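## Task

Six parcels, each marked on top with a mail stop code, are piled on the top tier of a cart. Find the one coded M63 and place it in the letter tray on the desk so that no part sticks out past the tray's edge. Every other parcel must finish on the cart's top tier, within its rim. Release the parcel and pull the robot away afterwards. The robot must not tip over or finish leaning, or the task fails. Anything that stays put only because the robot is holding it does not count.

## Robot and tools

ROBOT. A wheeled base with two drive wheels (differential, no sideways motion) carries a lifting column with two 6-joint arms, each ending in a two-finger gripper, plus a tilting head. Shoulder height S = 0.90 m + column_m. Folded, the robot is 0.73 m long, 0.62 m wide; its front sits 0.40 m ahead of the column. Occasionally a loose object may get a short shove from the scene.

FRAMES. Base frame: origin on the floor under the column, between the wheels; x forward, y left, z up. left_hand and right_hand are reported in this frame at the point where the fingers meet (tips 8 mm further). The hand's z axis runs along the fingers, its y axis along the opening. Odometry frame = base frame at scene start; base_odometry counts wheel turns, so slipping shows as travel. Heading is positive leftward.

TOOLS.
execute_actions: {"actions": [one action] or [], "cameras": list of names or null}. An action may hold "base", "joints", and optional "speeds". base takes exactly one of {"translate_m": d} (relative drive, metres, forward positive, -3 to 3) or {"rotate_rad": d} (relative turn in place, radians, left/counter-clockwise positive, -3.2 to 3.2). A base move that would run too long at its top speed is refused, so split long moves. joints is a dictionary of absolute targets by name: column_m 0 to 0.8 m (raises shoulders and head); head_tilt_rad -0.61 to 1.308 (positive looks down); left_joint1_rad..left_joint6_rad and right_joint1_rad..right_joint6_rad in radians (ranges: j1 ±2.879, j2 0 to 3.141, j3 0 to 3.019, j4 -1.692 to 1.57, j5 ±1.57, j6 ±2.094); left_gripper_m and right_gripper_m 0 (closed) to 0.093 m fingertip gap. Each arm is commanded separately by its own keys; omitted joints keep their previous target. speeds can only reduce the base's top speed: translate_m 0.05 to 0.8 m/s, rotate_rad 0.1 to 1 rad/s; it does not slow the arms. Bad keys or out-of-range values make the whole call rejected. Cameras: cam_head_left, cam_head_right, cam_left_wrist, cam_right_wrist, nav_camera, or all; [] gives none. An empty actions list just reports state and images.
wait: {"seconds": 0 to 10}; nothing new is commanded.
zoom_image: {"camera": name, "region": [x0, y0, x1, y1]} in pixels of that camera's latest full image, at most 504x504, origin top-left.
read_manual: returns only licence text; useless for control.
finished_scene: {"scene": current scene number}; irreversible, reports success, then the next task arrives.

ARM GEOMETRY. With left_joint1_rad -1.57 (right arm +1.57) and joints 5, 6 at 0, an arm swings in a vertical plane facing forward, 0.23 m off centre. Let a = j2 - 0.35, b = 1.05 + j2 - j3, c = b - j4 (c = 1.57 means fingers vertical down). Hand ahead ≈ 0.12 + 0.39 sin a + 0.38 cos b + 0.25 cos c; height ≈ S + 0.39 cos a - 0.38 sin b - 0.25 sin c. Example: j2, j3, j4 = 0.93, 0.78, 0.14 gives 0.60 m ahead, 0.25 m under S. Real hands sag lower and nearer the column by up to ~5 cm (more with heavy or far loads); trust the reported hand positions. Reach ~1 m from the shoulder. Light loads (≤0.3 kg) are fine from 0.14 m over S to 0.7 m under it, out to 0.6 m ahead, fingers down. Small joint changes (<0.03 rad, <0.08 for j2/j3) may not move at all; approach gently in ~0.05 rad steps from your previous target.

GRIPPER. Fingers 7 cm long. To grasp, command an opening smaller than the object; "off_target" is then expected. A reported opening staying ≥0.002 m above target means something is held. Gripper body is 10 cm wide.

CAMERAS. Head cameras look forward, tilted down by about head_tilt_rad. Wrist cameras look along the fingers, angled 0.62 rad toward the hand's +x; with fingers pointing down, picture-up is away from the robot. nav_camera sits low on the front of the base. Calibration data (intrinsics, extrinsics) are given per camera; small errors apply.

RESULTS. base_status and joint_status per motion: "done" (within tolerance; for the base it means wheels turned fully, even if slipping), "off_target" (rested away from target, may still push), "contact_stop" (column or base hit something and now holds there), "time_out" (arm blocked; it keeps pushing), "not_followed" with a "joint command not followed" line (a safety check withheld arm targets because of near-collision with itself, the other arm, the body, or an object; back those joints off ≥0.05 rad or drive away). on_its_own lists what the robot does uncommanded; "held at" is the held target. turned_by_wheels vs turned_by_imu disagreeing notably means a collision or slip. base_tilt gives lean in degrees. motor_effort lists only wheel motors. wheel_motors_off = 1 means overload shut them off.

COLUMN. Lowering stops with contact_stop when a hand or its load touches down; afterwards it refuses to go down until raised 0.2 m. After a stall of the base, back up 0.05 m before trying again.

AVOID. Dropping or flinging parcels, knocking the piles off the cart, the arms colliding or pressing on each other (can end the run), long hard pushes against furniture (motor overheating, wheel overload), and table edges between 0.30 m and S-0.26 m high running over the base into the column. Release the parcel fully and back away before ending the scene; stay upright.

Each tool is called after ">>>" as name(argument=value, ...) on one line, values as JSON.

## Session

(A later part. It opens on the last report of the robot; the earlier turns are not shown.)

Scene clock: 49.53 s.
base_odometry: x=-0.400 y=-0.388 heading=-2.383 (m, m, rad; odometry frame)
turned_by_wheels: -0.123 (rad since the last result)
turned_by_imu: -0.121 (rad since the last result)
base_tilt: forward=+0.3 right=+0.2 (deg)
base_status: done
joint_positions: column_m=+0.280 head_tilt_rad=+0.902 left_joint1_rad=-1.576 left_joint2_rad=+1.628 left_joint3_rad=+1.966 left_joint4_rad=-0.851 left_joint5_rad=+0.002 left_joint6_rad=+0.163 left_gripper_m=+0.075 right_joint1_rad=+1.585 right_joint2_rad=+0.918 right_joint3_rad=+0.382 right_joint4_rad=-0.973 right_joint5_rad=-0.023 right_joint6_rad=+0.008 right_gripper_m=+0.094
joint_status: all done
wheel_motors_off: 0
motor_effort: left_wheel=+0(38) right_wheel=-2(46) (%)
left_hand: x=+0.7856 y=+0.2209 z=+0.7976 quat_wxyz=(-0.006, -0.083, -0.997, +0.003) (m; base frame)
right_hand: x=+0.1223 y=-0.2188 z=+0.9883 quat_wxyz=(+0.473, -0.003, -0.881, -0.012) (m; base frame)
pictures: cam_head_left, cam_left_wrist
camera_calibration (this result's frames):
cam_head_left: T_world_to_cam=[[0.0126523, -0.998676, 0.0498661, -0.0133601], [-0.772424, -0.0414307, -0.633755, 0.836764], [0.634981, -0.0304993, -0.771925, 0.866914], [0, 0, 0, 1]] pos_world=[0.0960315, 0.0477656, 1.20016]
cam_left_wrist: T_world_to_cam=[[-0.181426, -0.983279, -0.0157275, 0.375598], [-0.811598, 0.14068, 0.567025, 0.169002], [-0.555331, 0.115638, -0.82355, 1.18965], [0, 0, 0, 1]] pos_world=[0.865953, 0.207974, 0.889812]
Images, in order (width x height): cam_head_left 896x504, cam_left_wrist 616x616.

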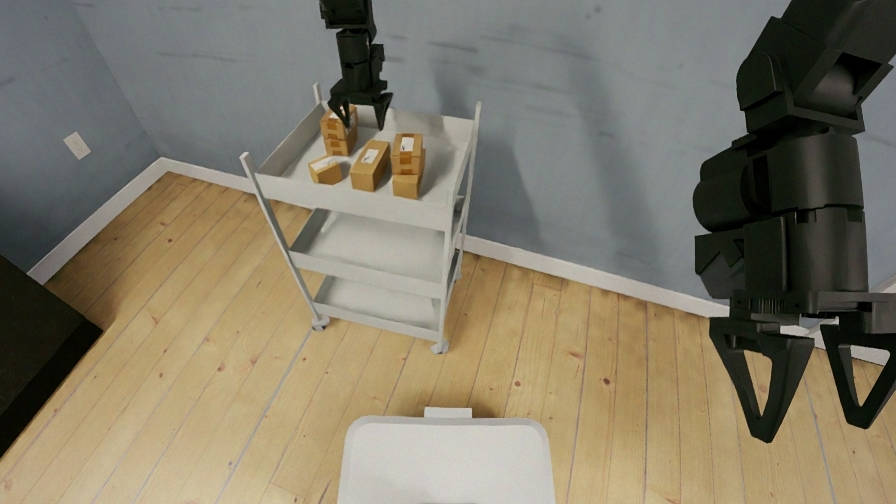

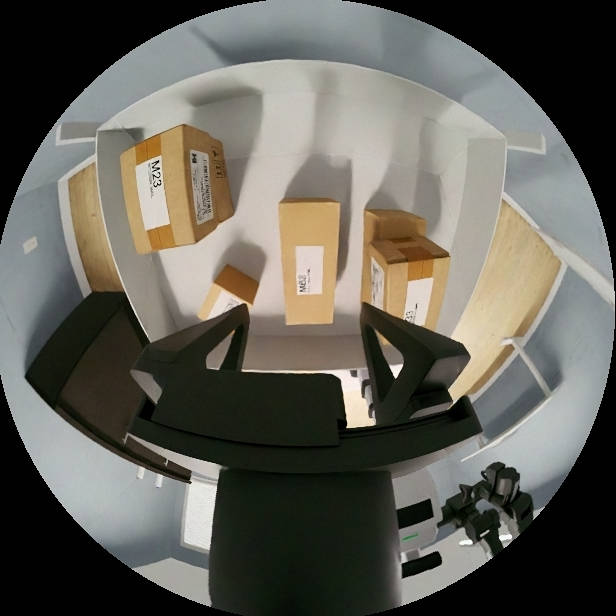

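>>> execute_actions(actions=[{"joints":{"column_m":0.195}}], cameras=["cam_left_wrist"])

>>> execute_actions(actions=[{"joints":{"left_gripper_m":0.02}}], cameras=[])

>>> execute_actions(actions=[{"joints":{"column_m":0.4,"head_tilt_rad":0.7}}], cameras=["cam_left_wrist","cam_head_left"])

Scene clock: 55.13 s.
base_odometry: x=-0.400 y=-0.388 heading=-2.383 (m, m, rad; odometry frame)
turned_by_wheels: +0.000 (rad since the last result)
turned_by_imu: +0.000 (rad since the last result)
base_tilt: forward=+0.3 right=+0.2 (deg)
base_status: not commanded
joint_positions: column_m=+0.195 head_tilt_rad=+0.902 left_joint1_rad=-1.576 left_joint2_rad=+1.628 left_joint3_rad=+1.966 left_joint4_rad=-0.851 left_joint5_rad=+0.002 left_joint6_rad=+0.163 left_gripper_m=+0.075 right_joint1_rad=+1.585 right_joint2_rad=+0.918 right_joint3_rad=+0.382 right_joint4_rad=-0.973 right_joint5_rad=-0.023 right_joint6_rad=+0.008 right_gripper_m=+0.094
joint_status: all done
wheel_motors_off: 0
motor_effort: left_wheel=+2(2) right_wheel=-2(1) (%)
left_hand: x=+0.7856 y=+0.2209 z=+0.7126 quat_wxyz=(-0.006, -0.083, -0.997, +0.003) (m; base frame)
right_hand: x=+0.1223 y=-0.2188 z=+0.9033 quat_wxyz=(+0.473, -0.003, -0.881, -0.012) (m; base frame)
pictures: cam_left_wrist
camera_calibration (this result's frames):
cam_left_wrist: T_world_to_cam=[[-0.181426, -0.983279, -0.0157275, 0.374262], [-0.811598, 0.14068, 0.567025, 0.217167], [-0.555331, 0.115638, -0.82355, 1.11969], [0, 0, 0, 1]] pos_world=[0.865953, 0.207974, 0.804869]
Images, in order (width x height): cam_left_wrist 616x616.

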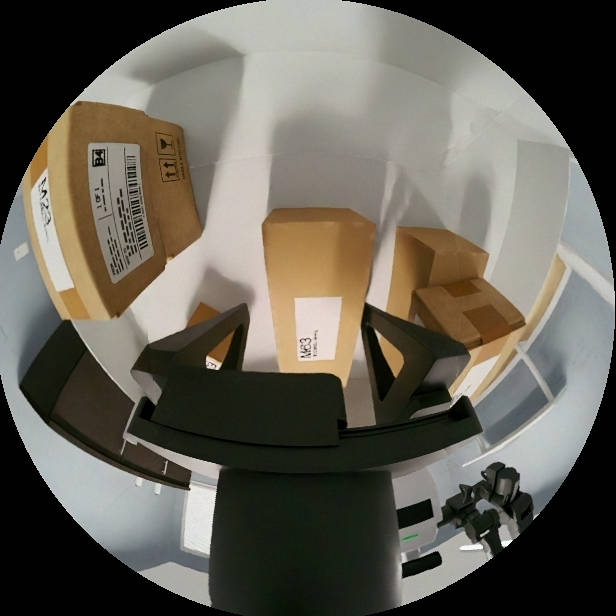

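Scene clock: 55.73 s.
base_odometry: x=-0.400 y=-0.388 heading=-2.383 (m, m, rad; odometry frame)
turned_by_wheels: +0.000 (rad since the last result)
turned_by_imu: +0.000 (rad since the last result)
base_tilt: forward=+0.4 right=+0.2 (deg)
base_status: not commanded
joint_positions: column_m=+0.195 head_tilt_rad=+0.902 left_joint1_rad=-1.575 left_joint2_rad=+1.628 left_joint3_rad=+1.966 left_joint4_rad=-0.851 left_joint5_rad=+0.002 left_joint6_rad=+0.163 left_gripper_m=+0.051 right_joint1_rad=+1.585 right_joint2_rad=+0.918 right_joint3_rad=+0.382 right_joint4_rad=-0.973 right_joint5_rad=-0.023 right_joint6_rad=+0.008 right_gripper_m=+0.094
joint_status: left_gripper_m off_target (ended at +0.051, target +0.020)
wheel_motors_off: 0
motor_effort: left_wheel=+2(2) right_wheel=-1(3) (%)
left_hand: x=+0.7856 y=+0.2211 z=+0.7126 quat_wxyz=(-0.006, -0.083, -0.997, +0.002) (m; base frame)
right_hand: x=+0.1223 y=-0.2188 z=+0.9033 quat_wxyz=(+0.473, -0.003, -0.881, -0.012) (m; base frame)
pictures: none
No camera images: the call's "cameras" was empty. Leave "cameras" out to get every camera's image.

Scene clock: 58.97 s.
base_odometry: x=-0.400 y=-0.388 heading=-2.383 (m, m, rad; odometry frame)
turned_by_wheels: +0.000 (rad since the last result)
turned_by_imu: +0.000 (rad since the last result)
base_tilt: forward=+0.4 right=+0.2 (deg)
base_status: not commanded
joint_positions: column_m=+0.400 head_tilt_rad=+0.716 left_joint1_rad=-1.575 left_joint2_rad=+1.629 left_joint3_rad=+1.966 left_joint4_rad=-0.851 left_joint5_rad=+0.002 left_joint6_rad=+0.163 left_gripper_m=+0.051 right_joint1_rad=+1.585 right_joint2_rad=+0.918 right_joint3_rad=+0.382 right_joint4_rad=-0.973 right_joint5_rad=-0.023 right_joint6_rad=+0.008 right_gripper_m=+0.094
joint_status: all done
wheel_motors_off: 0
motor_effort: left_wheel=+3(3) right_wheel=-2(3) (%)
left_hand: x=+0.7851 y=+0.2211 z=+0.9168 quat_wxyz=(-0.006, -0.083, -0.997, +0.002) (m; base frame)
right_hand: x=+0.1223 y=-0.2188 z=+1.1083 quat_wxyz=(+0.473, -0.003, -0.881, -0.012) (m; base frame)
pictures: cam_head_left, cam_left_wrist
camera_calibration (this result's frames):
cam_head_left: T_world_to_cam=[[0.00323738, -0.998676, 0.0513442, -0.0209219], [-0.642275, -0.0414307, -0.765354, 1.0887], [0.766468, -0.0304993, -0.641558, 0.77229], [0, 0, 0, 1]] pos_world=[0.107376, 0.0477656, 1.32978]
cam_left_wrist: T_world_to_cam=[[-0.180886, -0.983376, -0.015843, 0.377352], [-0.811027, 0.140033, 0.568002, 0.0997931], [-0.556341, 0.115593, -0.822875, 1.28776], [0, 0, 0, 1]] pos_world=[0.865626, 0.208249, 1.00896]
Images, in order (width x height): cam_head_left 896x504, cam_left_wrist 616x616.

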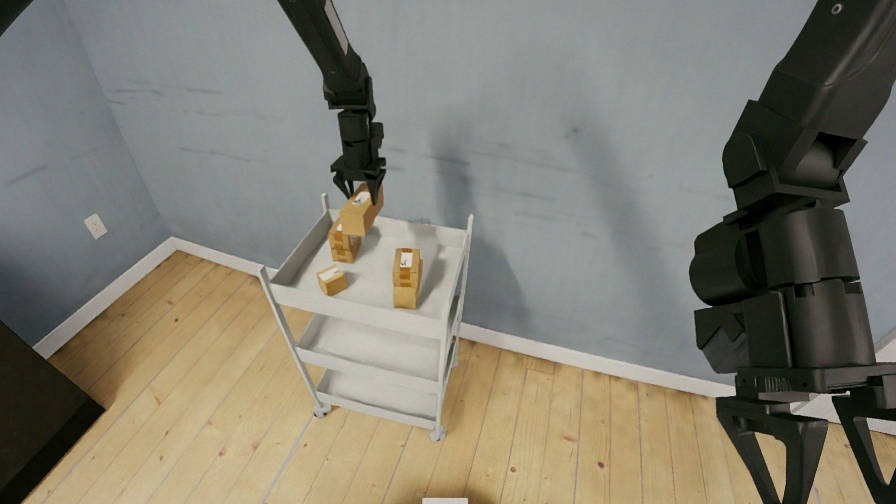

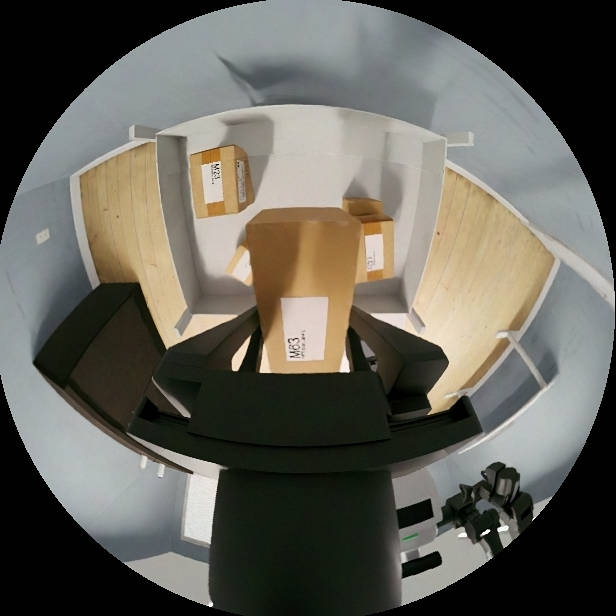

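>>> execute_actions(actions=[{"base":{"translate_m":-0.15},"joints":{"column_m":0.5}}], cameras=[])

>>> execute_actions(actions=[{"base":{"rotate_rad":-2.0},"speeds":{"rotate_rad":0.8},"joints":{"column_m":0.75,"head_tilt_rad":0.45,"left_joint6_rad":0}}], cameras=["cam_head_left"])

Scene clock: 67.23 s.
base_odometry: x=-0.291 y=-0.285 heading=-2.384 (m, m, rad; odometry frame)
turned_by_wheels: -0.001 (rad since the last result)
turned_by_imu: -0.001 (rad since the last result)
base_tilt: forward=+0.3 right=+0.2 (deg)
base_status: done
joint_positions: column_m=+0.500 head_tilt_rad=+0.716 left_joint1_rad=-1.573 left_joint2_rad=+1.629 left_joint3_rad=+1.966 left_joint4_rad=-0.850 left_joint5_rad=+0.002 left_joint6_rad=+0.163 left_gripper_m=+0.051 right_joint1_rad=+1.585 right_joint2_rad=+0.918 right_joint3_rad=+0.380 right_joint4_rad=-0.973 right_joint5_rad=-0.023 right_joint6_rad=+0.008 right_gripper_m=+0.094
joint_status: all done
wheel_motors_off: 0
motor_effort: left_wheel=-2(42) right_wheel=+2(71) (%)
left_hand: x=+0.7851 y=+0.2224 z=+1.0165 quat_wxyz=(-0.006, -0.082, -0.997, +0.002) (m; base frame)
right_hand: x=+0.1213 y=-0.2188 z=+1.2086 quat_wxyz=(+0.474, -0.003, -0.880, -0.012) (m; base frame)
pictures: none
No camera images: the call's "cameras" was empty. Leave "cameras" out to get every camera's image.

Scene clock: 71.07 s.
base_odometry: x=-0.291 y=-0.285 heading=+1.900 (m, m, rad; odometry frame)
turned_by_wheels: -2.000 (rad since the last result)
turned_by_imu: -1.979 (rad since the last result)
base_tilt: forward=+0.4 right=+0.2 (deg)
base_status: done
joint_positions: column_m=+0.750 head_tilt_rad=+0.468 left_joint1_rad=-1.576 left_joint2_rad=+1.630 left_joint3_rad=+1.966 left_joint4_rad=-0.850 left_joint5_rad=+0.001 left_joint6_rad=+0.013 left_gripper_m=+0.051 right_joint1_rad=+1.585 right_joint2_rad=+0.918 right_joint3_rad=+0.380 right_joint4_rad=-0.973 right_joint5_rad=-0.023 right_joint6_rad=+0.008 right_gripper_m=+0.094
joint_status: all done
wheel_motors_off: 0
motor_effort: left_wheel=+1(45) right_wheel=-2(49) (%)
left_hand: x=+0.7848 y=+0.2204 z=+1.2660 quat_wxyz=(-0.005, -0.008, -1.000, +0.003) (m; base frame)
right_hand: x=+0.1213 y=-0.2188 z=+1.4586 quat_wxyz=(+0.474, -0.003, -0.880, -0.012) (m; base frame)
pictures: cam_head_left
camera_calibration (this result's frames):
cam_head_left: T_world_to_cam=[[-0.00948043, -0.998676, 0.0505651, -0.0369025], [-0.43448, -0.0414307, -0.899728, 1.57942], [0.900632, -0.0304993, -0.433512, 0.628956], [0, 0, 0, 1]] pos_world=[0.11942, 0.0477656, 1.69558]
Images, in order (width x height): cam_head_left 896x504.

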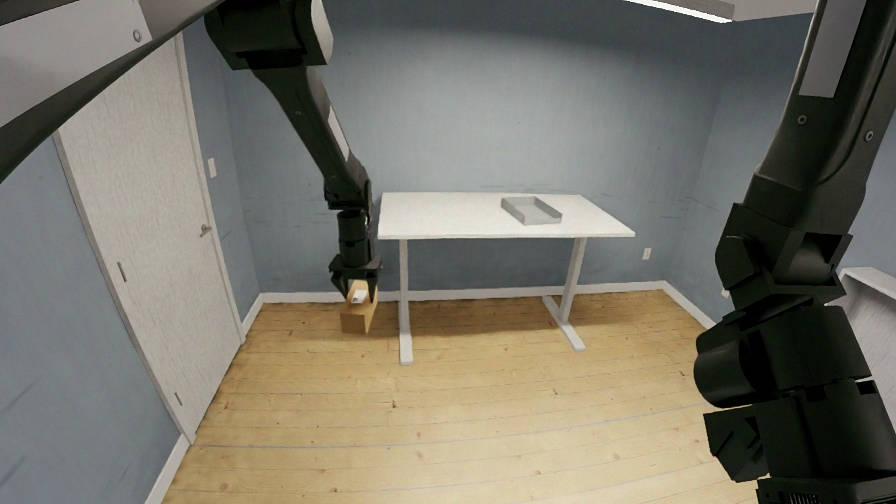

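>>> execute_actions(actions=[{"base":{"rotate_rad":-0.33},"joints":{"column_m":0.68}}], cameras=[])

>>> execute_actions(actions=[{"base":{"translate_m":1.3},"joints":{"head_tilt_rad":0.8}}], cameras=["cam_head_right","cam_left_wrist","nav_camera"])

Scene clock: 76.07 s.
base_odometry: x=-0.291 y=-0.285 heading=+1.570 (m, m, rad; odometry frame)
turned_by_wheels: -0.329 (rad since the last result)
turned_by_imu: -0.327 (rad since the last result)
base_tilt: forward=+0.4 right=+0.2 (deg)
base_status: done
joint_positions: column_m=+0.680 head_tilt_rad=+0.468 left_joint1_rad=-1.577 left_joint2_rad=+1.631 left_joint3_rad=+1.966 left_joint4_rad=-0.850 left_joint5_rad=+0.001 left_joint6_rad=+0.013 left_gripper_m=+0.051 right_joint1_rad=+1.585 right_joint2_rad=+0.918 right_joint3_rad=+0.380 right_joint4_rad=-0.973 right_joint5_rad=-0.023 right_joint6_rad=+0.008 right_gripper_m=+0.094
joint_status: all done
wheel_motors_off: 0
motor_effort: left_wheel=+2(27) right_wheel=-2(33) (%)
left_hand: x=+0.7845 y=+0.2201 z=+1.1956 quat_wxyz=(-0.005, -0.008, -1.000, +0.003) (m; base frame)
right_hand: x=+0.1213 y=-0.2188 z=+1.3887 quat_wxyz=(+0.474, -0.003, -0.880, -0.012) (m; base frame)
pictures: none
No camera images: the call's "cameras" was empty. Leave "cameras" out to get every camera's image.

Scene clock: 80.03 s.
base_odometry: x=-0.290 y=+1.015 heading=+1.570 (m, m, rad; odometry frame)
turned_by_wheels: +0.000 (rad since the last result)
turned_by_imu: -0.003 (rad since the last result)
base_tilt: forward=+0.4 right=+0.2 (deg)
base_status: done
joint_positions: column_m=+0.680 head_tilt_rad=+0.802 left_joint1_rad=-1.576 left_joint2_rad=+1.631 left_joint3_rad=+1.966 left_joint4_rad=-0.850 left_joint5_rad=+0.001 left_joint6_rad=+0.013 left_gripper_m=+0.051 right_joint1_rad=+1.585 right_joint2_rad=+0.918 right_joint3_rad=+0.384 right_joint4_rad=-0.973 right_joint5_rad=-0.023 right_joint6_rad=+0.008 right_gripper_m=+0.094
joint_status: all done
wheel_motors_off: 0
motor_effort: left_wheel=+0(44) right_wheel=-1(57) (%)
left_hand: x=+0.7845 y=+0.2207 z=+1.1956 quat_wxyz=(-0.005, -0.008, -1.000, +0.003) (m; base frame)
right_hand: x=+0.1237 y=-0.2188 z=+1.3878 quat_wxyz=(+0.472, -0.003, -0.881, -0.012) (m; base frame)
pictures: cam_head_right, cam_left_wrist, nav_camera
camera_calibration (this result's frames):
cam_head_right: T_world_to_cam=[[-0.000245947, -0.999166, 0.0408203, -0.132404], [-0.695379, -0.0291643, -0.718051, 1.22594], [0.718643, -0.0285622, -0.694793, 1.04123], [0, 0, 0, 1]] pos_world=[0.104191, -0.0667998, 1.60913]
cam_left_wrist: T_world_to_cam=[[-0.0324088, -0.999379, -0.0138315, 0.265844], [-0.82155, 0.0187555, 0.569828, -0.0262021], [-0.569215, 0.0298307, -0.821647, 1.54444], [0, 0, 0, 1]] pos_world=[0.86621, 0.220098, 1.2876]
Images, in order (width x height): cam_head_right 896x504, cam_left_wrist 616x616, nav_camera 896x504.

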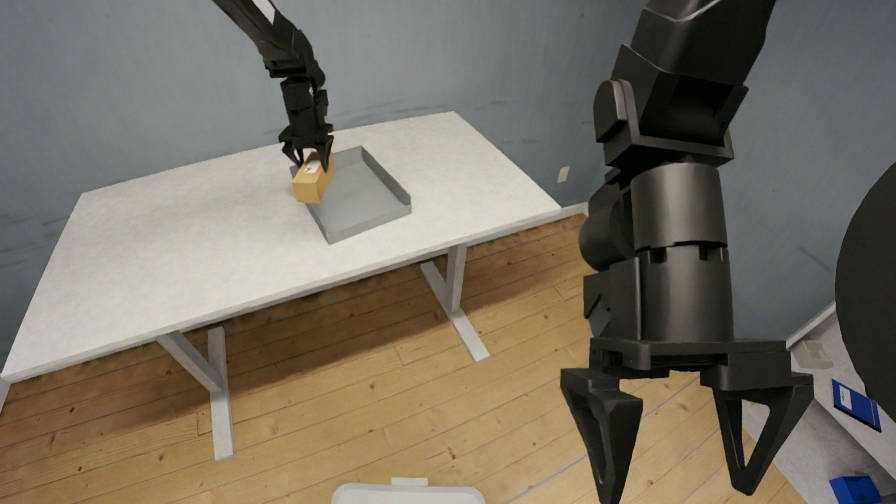

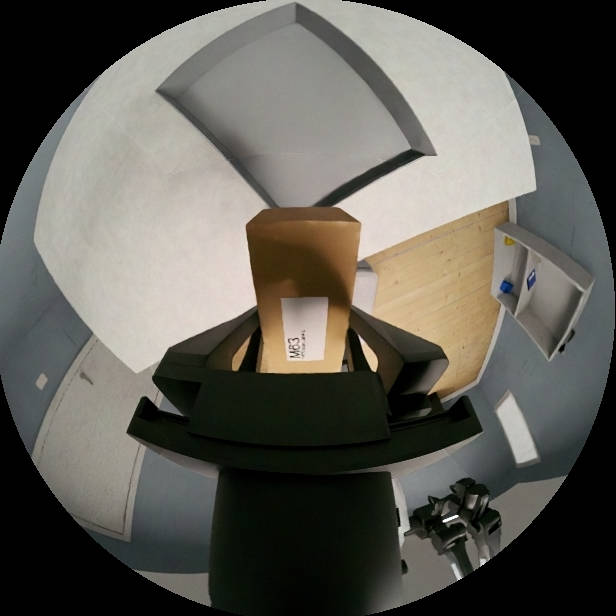

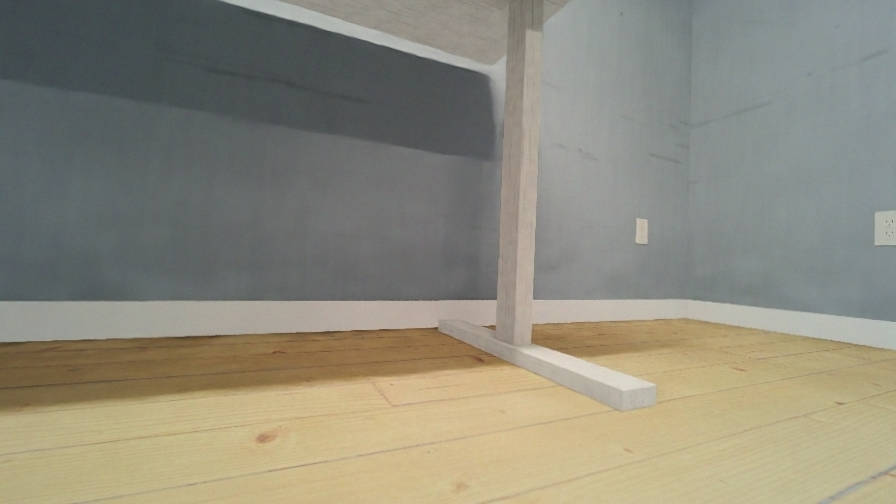

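>>> execute_actions(actions=[{"base":{"translate_m":0.21},"joints":{"column_m":0.6,"left_joint6_rad":-0.65}}], cameras=["cam_left_wrist"])

>>> execute_actions(actions=[{"joints":{"column_m":0.52}}], cameras=["cam_head_right","cam_left_wrist"])

Scene clock: 83.67 s.
base_odometry: x=-0.290 y=+1.226 heading=+1.570 (m, m, rad; odometry frame)
turned_by_wheels: +0.000 (rad since the last result)
turned_by_imu: -0.001 (rad since the last result)
base_tilt: forward=+0.4 right=+0.2 (deg)
base_status: done
joint_positions: column_m=+0.600 head_tilt_rad=+0.802 left_joint1_rad=-1.576 left_joint2_rad=+1.631 left_joint3_rad=+1.966 left_joint4_rad=-0.850 left_joint5_rad=+0.001 left_joint6_rad=-0.636 left_gripper_m=+0.051 right_joint1_rad=+1.585 right_joint2_rad=+0.918 right_joint3_rad=+0.384 right_joint4_rad=-0.973 right_joint5_rad=-0.023 right_joint6_rad=+0.008 right_gripper_m=+0.094
joint_status: all done
wheel_motors_off: 0
motor_effort: left_wheel=+0(27) right_wheel=+0(30) (%)
left_hand: x=+0.7845 y=+0.2207 z=+1.1156 quat_wxyz=(-0.003, +0.312, -0.950, +0.004) (m; base frame)
right_hand: x=+0.1233 y=-0.2188 z=+1.3079 quat_wxyz=(+0.472, -0.003, -0.881, -0.012) (m; base frame)
pictures: cam_left_wrist
camera_calibration (this result's frames):
cam_left_wrist: T_world_to_cam=[[0.578366, -0.815724, -0.00932904, -0.259968], [-0.664725, -0.477872, 0.574264, 0.00100593], [-0.472899, -0.325934, -0.818617, 1.47826], [0, 0, 0, 1]] pos_world=[0.850092, 0.270233, 1.20712]
Images, in order (width x height): cam_left_wrist 616x616.

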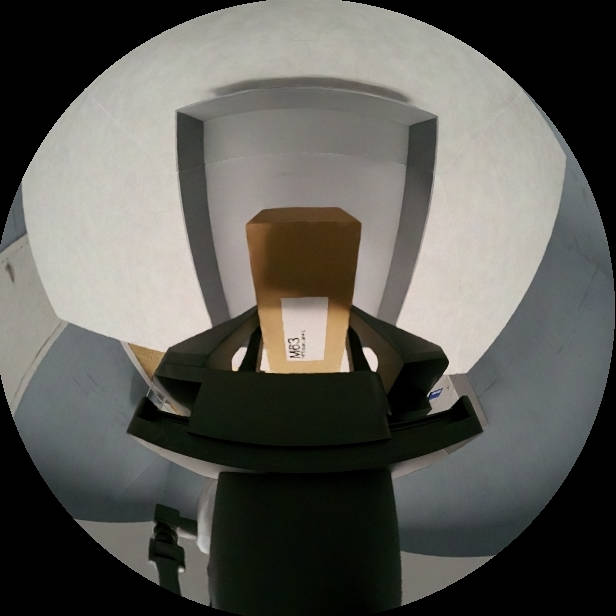

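Scene clock: 85.30 s.
base_odometry: x=-0.290 y=+1.226 heading=+1.570 (m, m, rad; odometry frame)
turned_by_wheels: +0.000 (rad since the last result)
turned_by_imu: +0.000 (rad since the last result)
base_tilt: forward=+0.4 right=+0.2 (deg)
base_status: not commanded
joint_positions: column_m=+0.520 head_tilt_rad=+0.802 left_joint1_rad=-1.576 left_joint2_rad=+1.631 left_joint3_rad=+1.966 left_joint4_rad=-0.850 left_joint5_rad=+0.001 left_joint6_rad=-0.636 left_gripper_m=+0.051 right_joint1_rad=+1.585 right_joint2_rad=+0.918 right_joint3_rad=+0.384 right_joint4_rad=-0.973 right_joint5_rad=-0.023 right_joint6_rad=+0.008 right_gripper_m=+0.094
joint_status: all done
wheel_motors_off: 0
motor_effort: left_wheel=+0(0) right_wheel=-1(0) (%)
left_hand: x=+0.7844 y=+0.2207 z=+1.0354 quat_wxyz=(-0.003, +0.312, -0.950, +0.004) (m; base frame)
right_hand: x=+0.1233 y=-0.2188 z=+1.2279 quat_wxyz=(+0.472, -0.003, -0.881, -0.012) (m; base frame)
pictures: cam_head_right, cam_left_wrist
camera_calibration (this result's frames):
cam_head_right: T_world_to_cam=[[-0.000239287, -0.999166, 0.0408203, -0.125872], [-0.695497, -0.0291643, -0.717937, 1.11087], [0.718529, -0.0285622, -0.69491, 0.930227], [0, 0, 0, 1]] pos_world=[0.104182, -0.0667998, 1.4491]
cam_left_wrist: T_world_to_cam=[[0.578361, -0.815725, -0.00955049, -0.260398], [-0.664507, -0.477871, 0.574517, 0.0465599], [-0.473212, -0.325932, -0.818437, 1.41255], [0, 0, 0, 1]] pos_world=[0.849979, 0.270232, 1.12685]
Images, in order (width x height): cam_head_right 896x504, cam_left_wrist 616x616.

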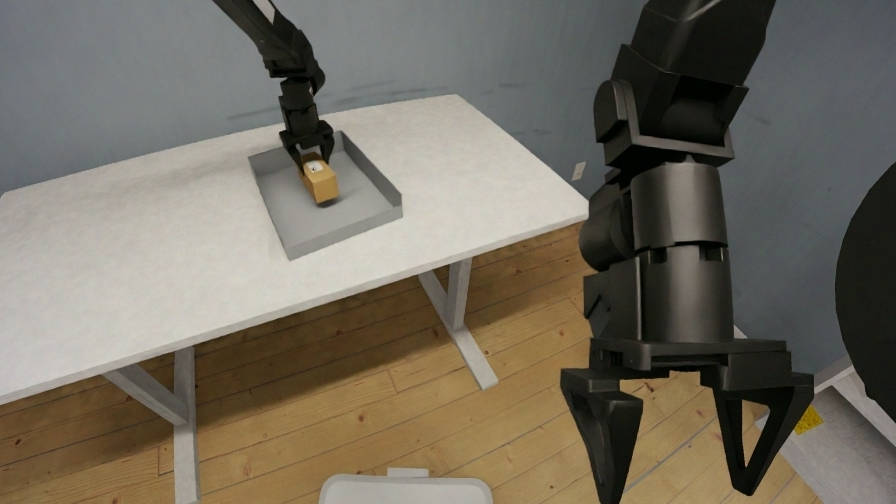

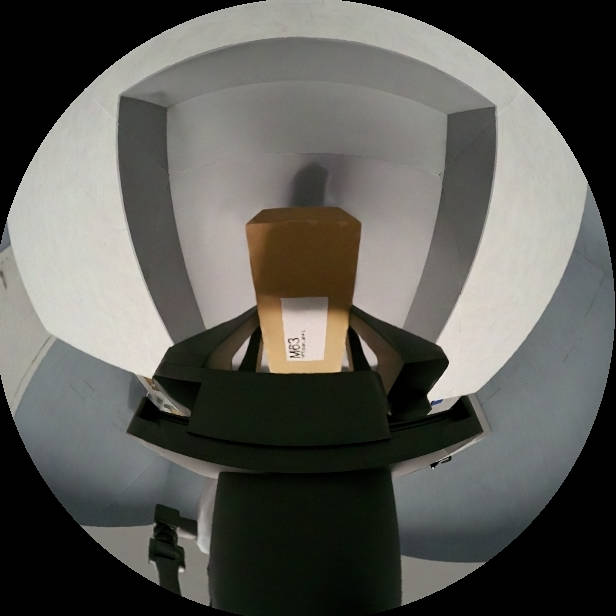

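>>> execute_actions(actions=[{"joints":{"column_m":0.495}}], cameras=["cam_head_right"])

>>> zoom_image(camera="cam_head_right", region=[230, 100, 430, 260])

Scene clock: 87.83 s.
base_odometry: x=-0.290 y=+1.226 heading=+1.570 (m, m, rad; odometry frame)
turned_by_wheels: +0.000 (rad since the last result)
turned_by_imu: +0.000 (rad since the last result)
base_tilt: forward=+0.4 right=+0.1 (deg)
base_status: not commanded
joint_positions: column_m=+0.495 head_tilt_rad=+0.802 left_joint1_rad=-1.576 left_joint2_rad=+1.632 left_joint3_rad=+1.966 left_joint4_rad=-0.850 left_joint5_rad=+0.001 left_joint6_rad=-0.636 left_gripper_m=+0.051 right_joint1_rad=+1.585 right_joint2_rad=+0.918 right_joint3_rad=+0.384 right_joint4_rad=-0.973 right_joint5_rad=-0.023 right_joint6_rad=+0.008 right_gripper_m=+0.094
joint_status: all done
wheel_motors_off: 0
motor_effort: left_wheel=+0(0) right_wheel=+1(0) (%)
left_hand: x=+0.7841 y=+0.2207 z=+1.0099 quat_wxyz=(-0.003, +0.312, -0.950, +0.004) (m; base frame)
right_hand: x=+0.1233 y=-0.2188 z=+1.2029 quat_wxyz=(+0.472, -0.003, -0.881, -0.012) (m; base frame)
pictures: cam_head_right
camera_calibration (this result's frames):
cam_head_right: T_world_to_cam=[[-0.00023929, -0.999166, 0.0408203, -0.124851], [-0.695497, -0.0291643, -0.717937, 1.09292], [0.718529, -0.0285622, -0.69491, 0.912851], [0, 0, 0, 1]] pos_world=[0.104182, -0.0667998, 1.42409]
Images, in order (width x height): cam_head_right 896x504.

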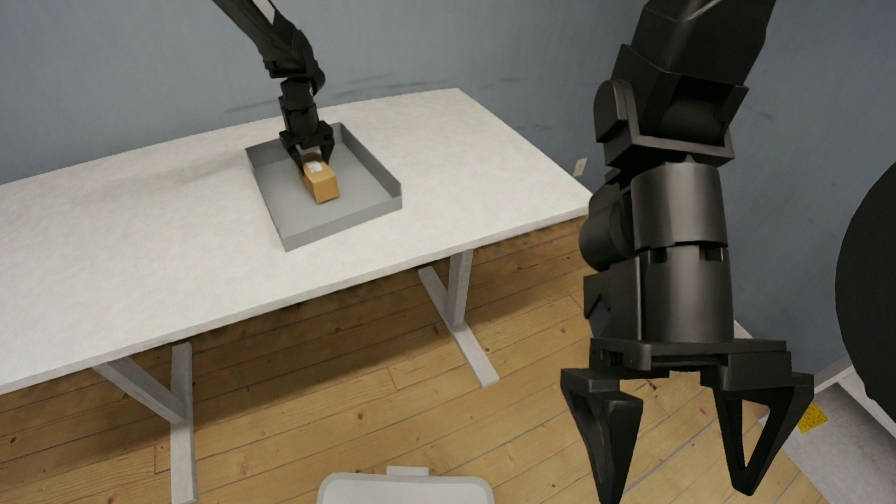

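Region (230, 100, 430, 260) of cam_head_right's 896x504 image, scaled by 2.520, with more detail than that image has; it fills the top 403 rows of this view, and the rest is white.

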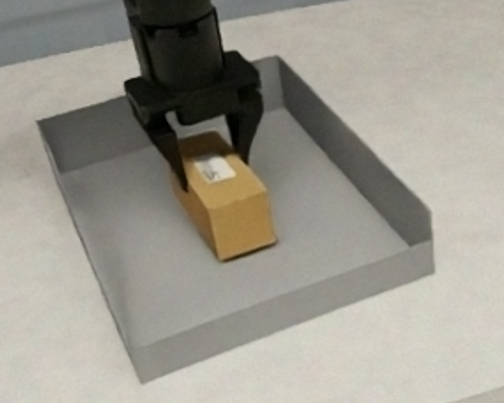

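>>> execute_actions(actions=[{"joints":{"left_gripper_m":0.093}}], cameras=[])

>>> execute_actions(actions=[{"joints":{"column_m":0.6}}], cameras=[])

>>> execute_actions(actions=[{"base":{"translate_m":-0.4}}], cameras=["cam_head_right"])

Scene clock: 90.07 s.
base_odometry: x=-0.290 y=+1.226 heading=+1.570 (m, m, rad; odometry frame)
turned_by_wheels: +0.000 (rad since the last result)
turned_by_imu: +0.000 (rad since the last result)
base_tilt: forward=+0.4 right=+0.2 (deg)
base_status: not commanded
joint_positions: column_m=+0.495 head_tilt_rad=+0.802 left_joint1_rad=-1.576 left_joint2_rad=+1.632 left_joint3_rad=+1.966 left_joint4_rad=-0.850 left_joint5_rad=+0.001 left_joint6_rad=-0.637 left_gripper_m=+0.093 right_joint1_rad=+1.585 right_joint2_rad=+0.918 right_joint3_rad=+0.384 right_joint4_rad=-0.973 right_joint5_rad=-0.023 right_joint6_rad=+0.008 right_gripper_m=+0.094
joint_status: all done
wheel_motors_off: 0
motor_effort: left_wheel=+0(0) right_wheel=+0(0) (%)
left_hand: x=+0.7841 y=+0.2207 z=+1.0099 quat_wxyz=(-0.003, +0.312, -0.950, +0.004) (m; base frame)
right_hand: x=+0.1233 y=-0.2188 z=+1.2029 quat_wxyz=(+0.472, -0.003, -0.881, -0.012) (m; base frame)
pictures: none
No camera images: the call's "cameras" was empty. Leave "cameras" out to get every camera's image.

Scene clock: 92.03 s.
base_odometry: x=-0.290 y=+1.226 heading=+1.570 (m, m, rad; odometry frame)
turned_by_wheels: +0.000 (rad since the last result)
turned_by_imu: +0.000 (rad since the last result)
base_tilt: forward=+0.4 right=+0.2 (deg)
base_status: not commanded
joint_positions: column_m=+0.600 head_tilt_rad=+0.802 left_joint1_rad=-1.576 left_joint2_rad=+1.632 left_joint3_rad=+1.966 left_joint4_rad=-0.850 left_joint5_rad=+0.001 left_joint6_rad=-0.637 left_gripper_m=+0.093 right_joint1_rad=+1.585 right_joint2_rad=+0.918 right_joint3_rad=+0.384 right_joint4_rad=-0.973 right_joint5_rad=-0.023 right_joint6_rad=+0.008 right_gripper_m=+0.094
joint_status: all done
wheel_motors_off: 0
motor_effort: left_wheel=+0(0) right_wheel=+1(0) (%)
left_hand: x=+0.7841 y=+0.2207 z=+1.1148 quat_wxyz=(-0.003, +0.312, -0.950, +0.004) (m; base frame)
right_hand: x=+0.1233 y=-0.2188 z=+1.3079 quat_wxyz=(+0.472, -0.003, -0.881, -0.012) (m; base frame)
pictures: none
No camera images: the call's "cameras" was empty. Leave "cameras" out to get every camera's image.

Scene clock: 94.40 s.
base_odometry: x=-0.290 y=+0.826 heading=+1.570 (m, m, rad; odometry frame)
turned_by_wheels: +0.000 (rad since the last result)
turned_by_imu: +0.001 (rad since the last result)
base_tilt: forward=+0.4 right=+0.2 (deg)
base_status: done
joint_positions: column_m=+0.600 head_tilt_rad=+0.803 left_joint1_rad=-1.576 left_joint2_rad=+1.632 left_joint3_rad=+1.966 left_joint4_rad=-0.851 left_joint5_rad=+0.001 left_joint6_rad=-0.637 left_gripper_m=+0.093 right_joint1_rad=+1.585 right_joint2_rad=+0.918 right_joint3_rad=+0.379 right_joint4_rad=-0.973 right_joint5_rad=-0.023 right_joint6_rad=+0.008 right_gripper_m=+0.094
joint_status: not commanded
wheel_motors_off: 0
motor_effort: left_wheel=-1(28) right_wheel=-2(32) (%)
left_hand: x=+0.7839 y=+0.2207 z=+1.1148 quat_wxyz=(-0.003, +0.312, -0.950, +0.004) (m; base frame)
right_hand: x=+0.1210 y=-0.2188 z=+1.3088 quat_wxyz=(+0.474, -0.003, -0.880, -0.012) (m; base frame)
pictures: cam_head_right
camera_calibration (this result's frames):
cam_head_right: T_world_to_cam=[[-0.00022534, -0.999166, 0.0408204, -0.129136], [-0.695742, -0.0291643, -0.7177, 1.1679], [0.718292, -0.0285622, -0.695155, 0.986176], [0, 0, 0, 1]] pos_world=[0.104162, -0.0667998, 1.52902]
Images, in order (width x height): cam_head_right 896x504.

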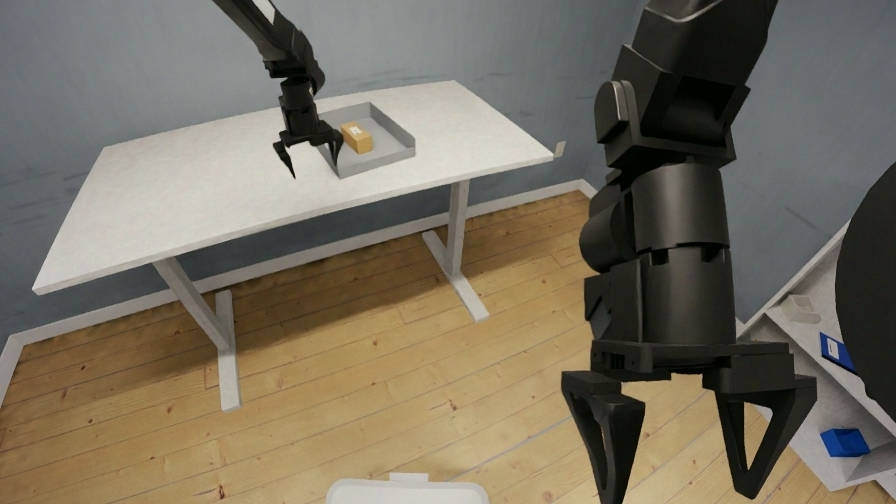

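>>> finished_scene(scene=2)

The scene is finished: the task was done.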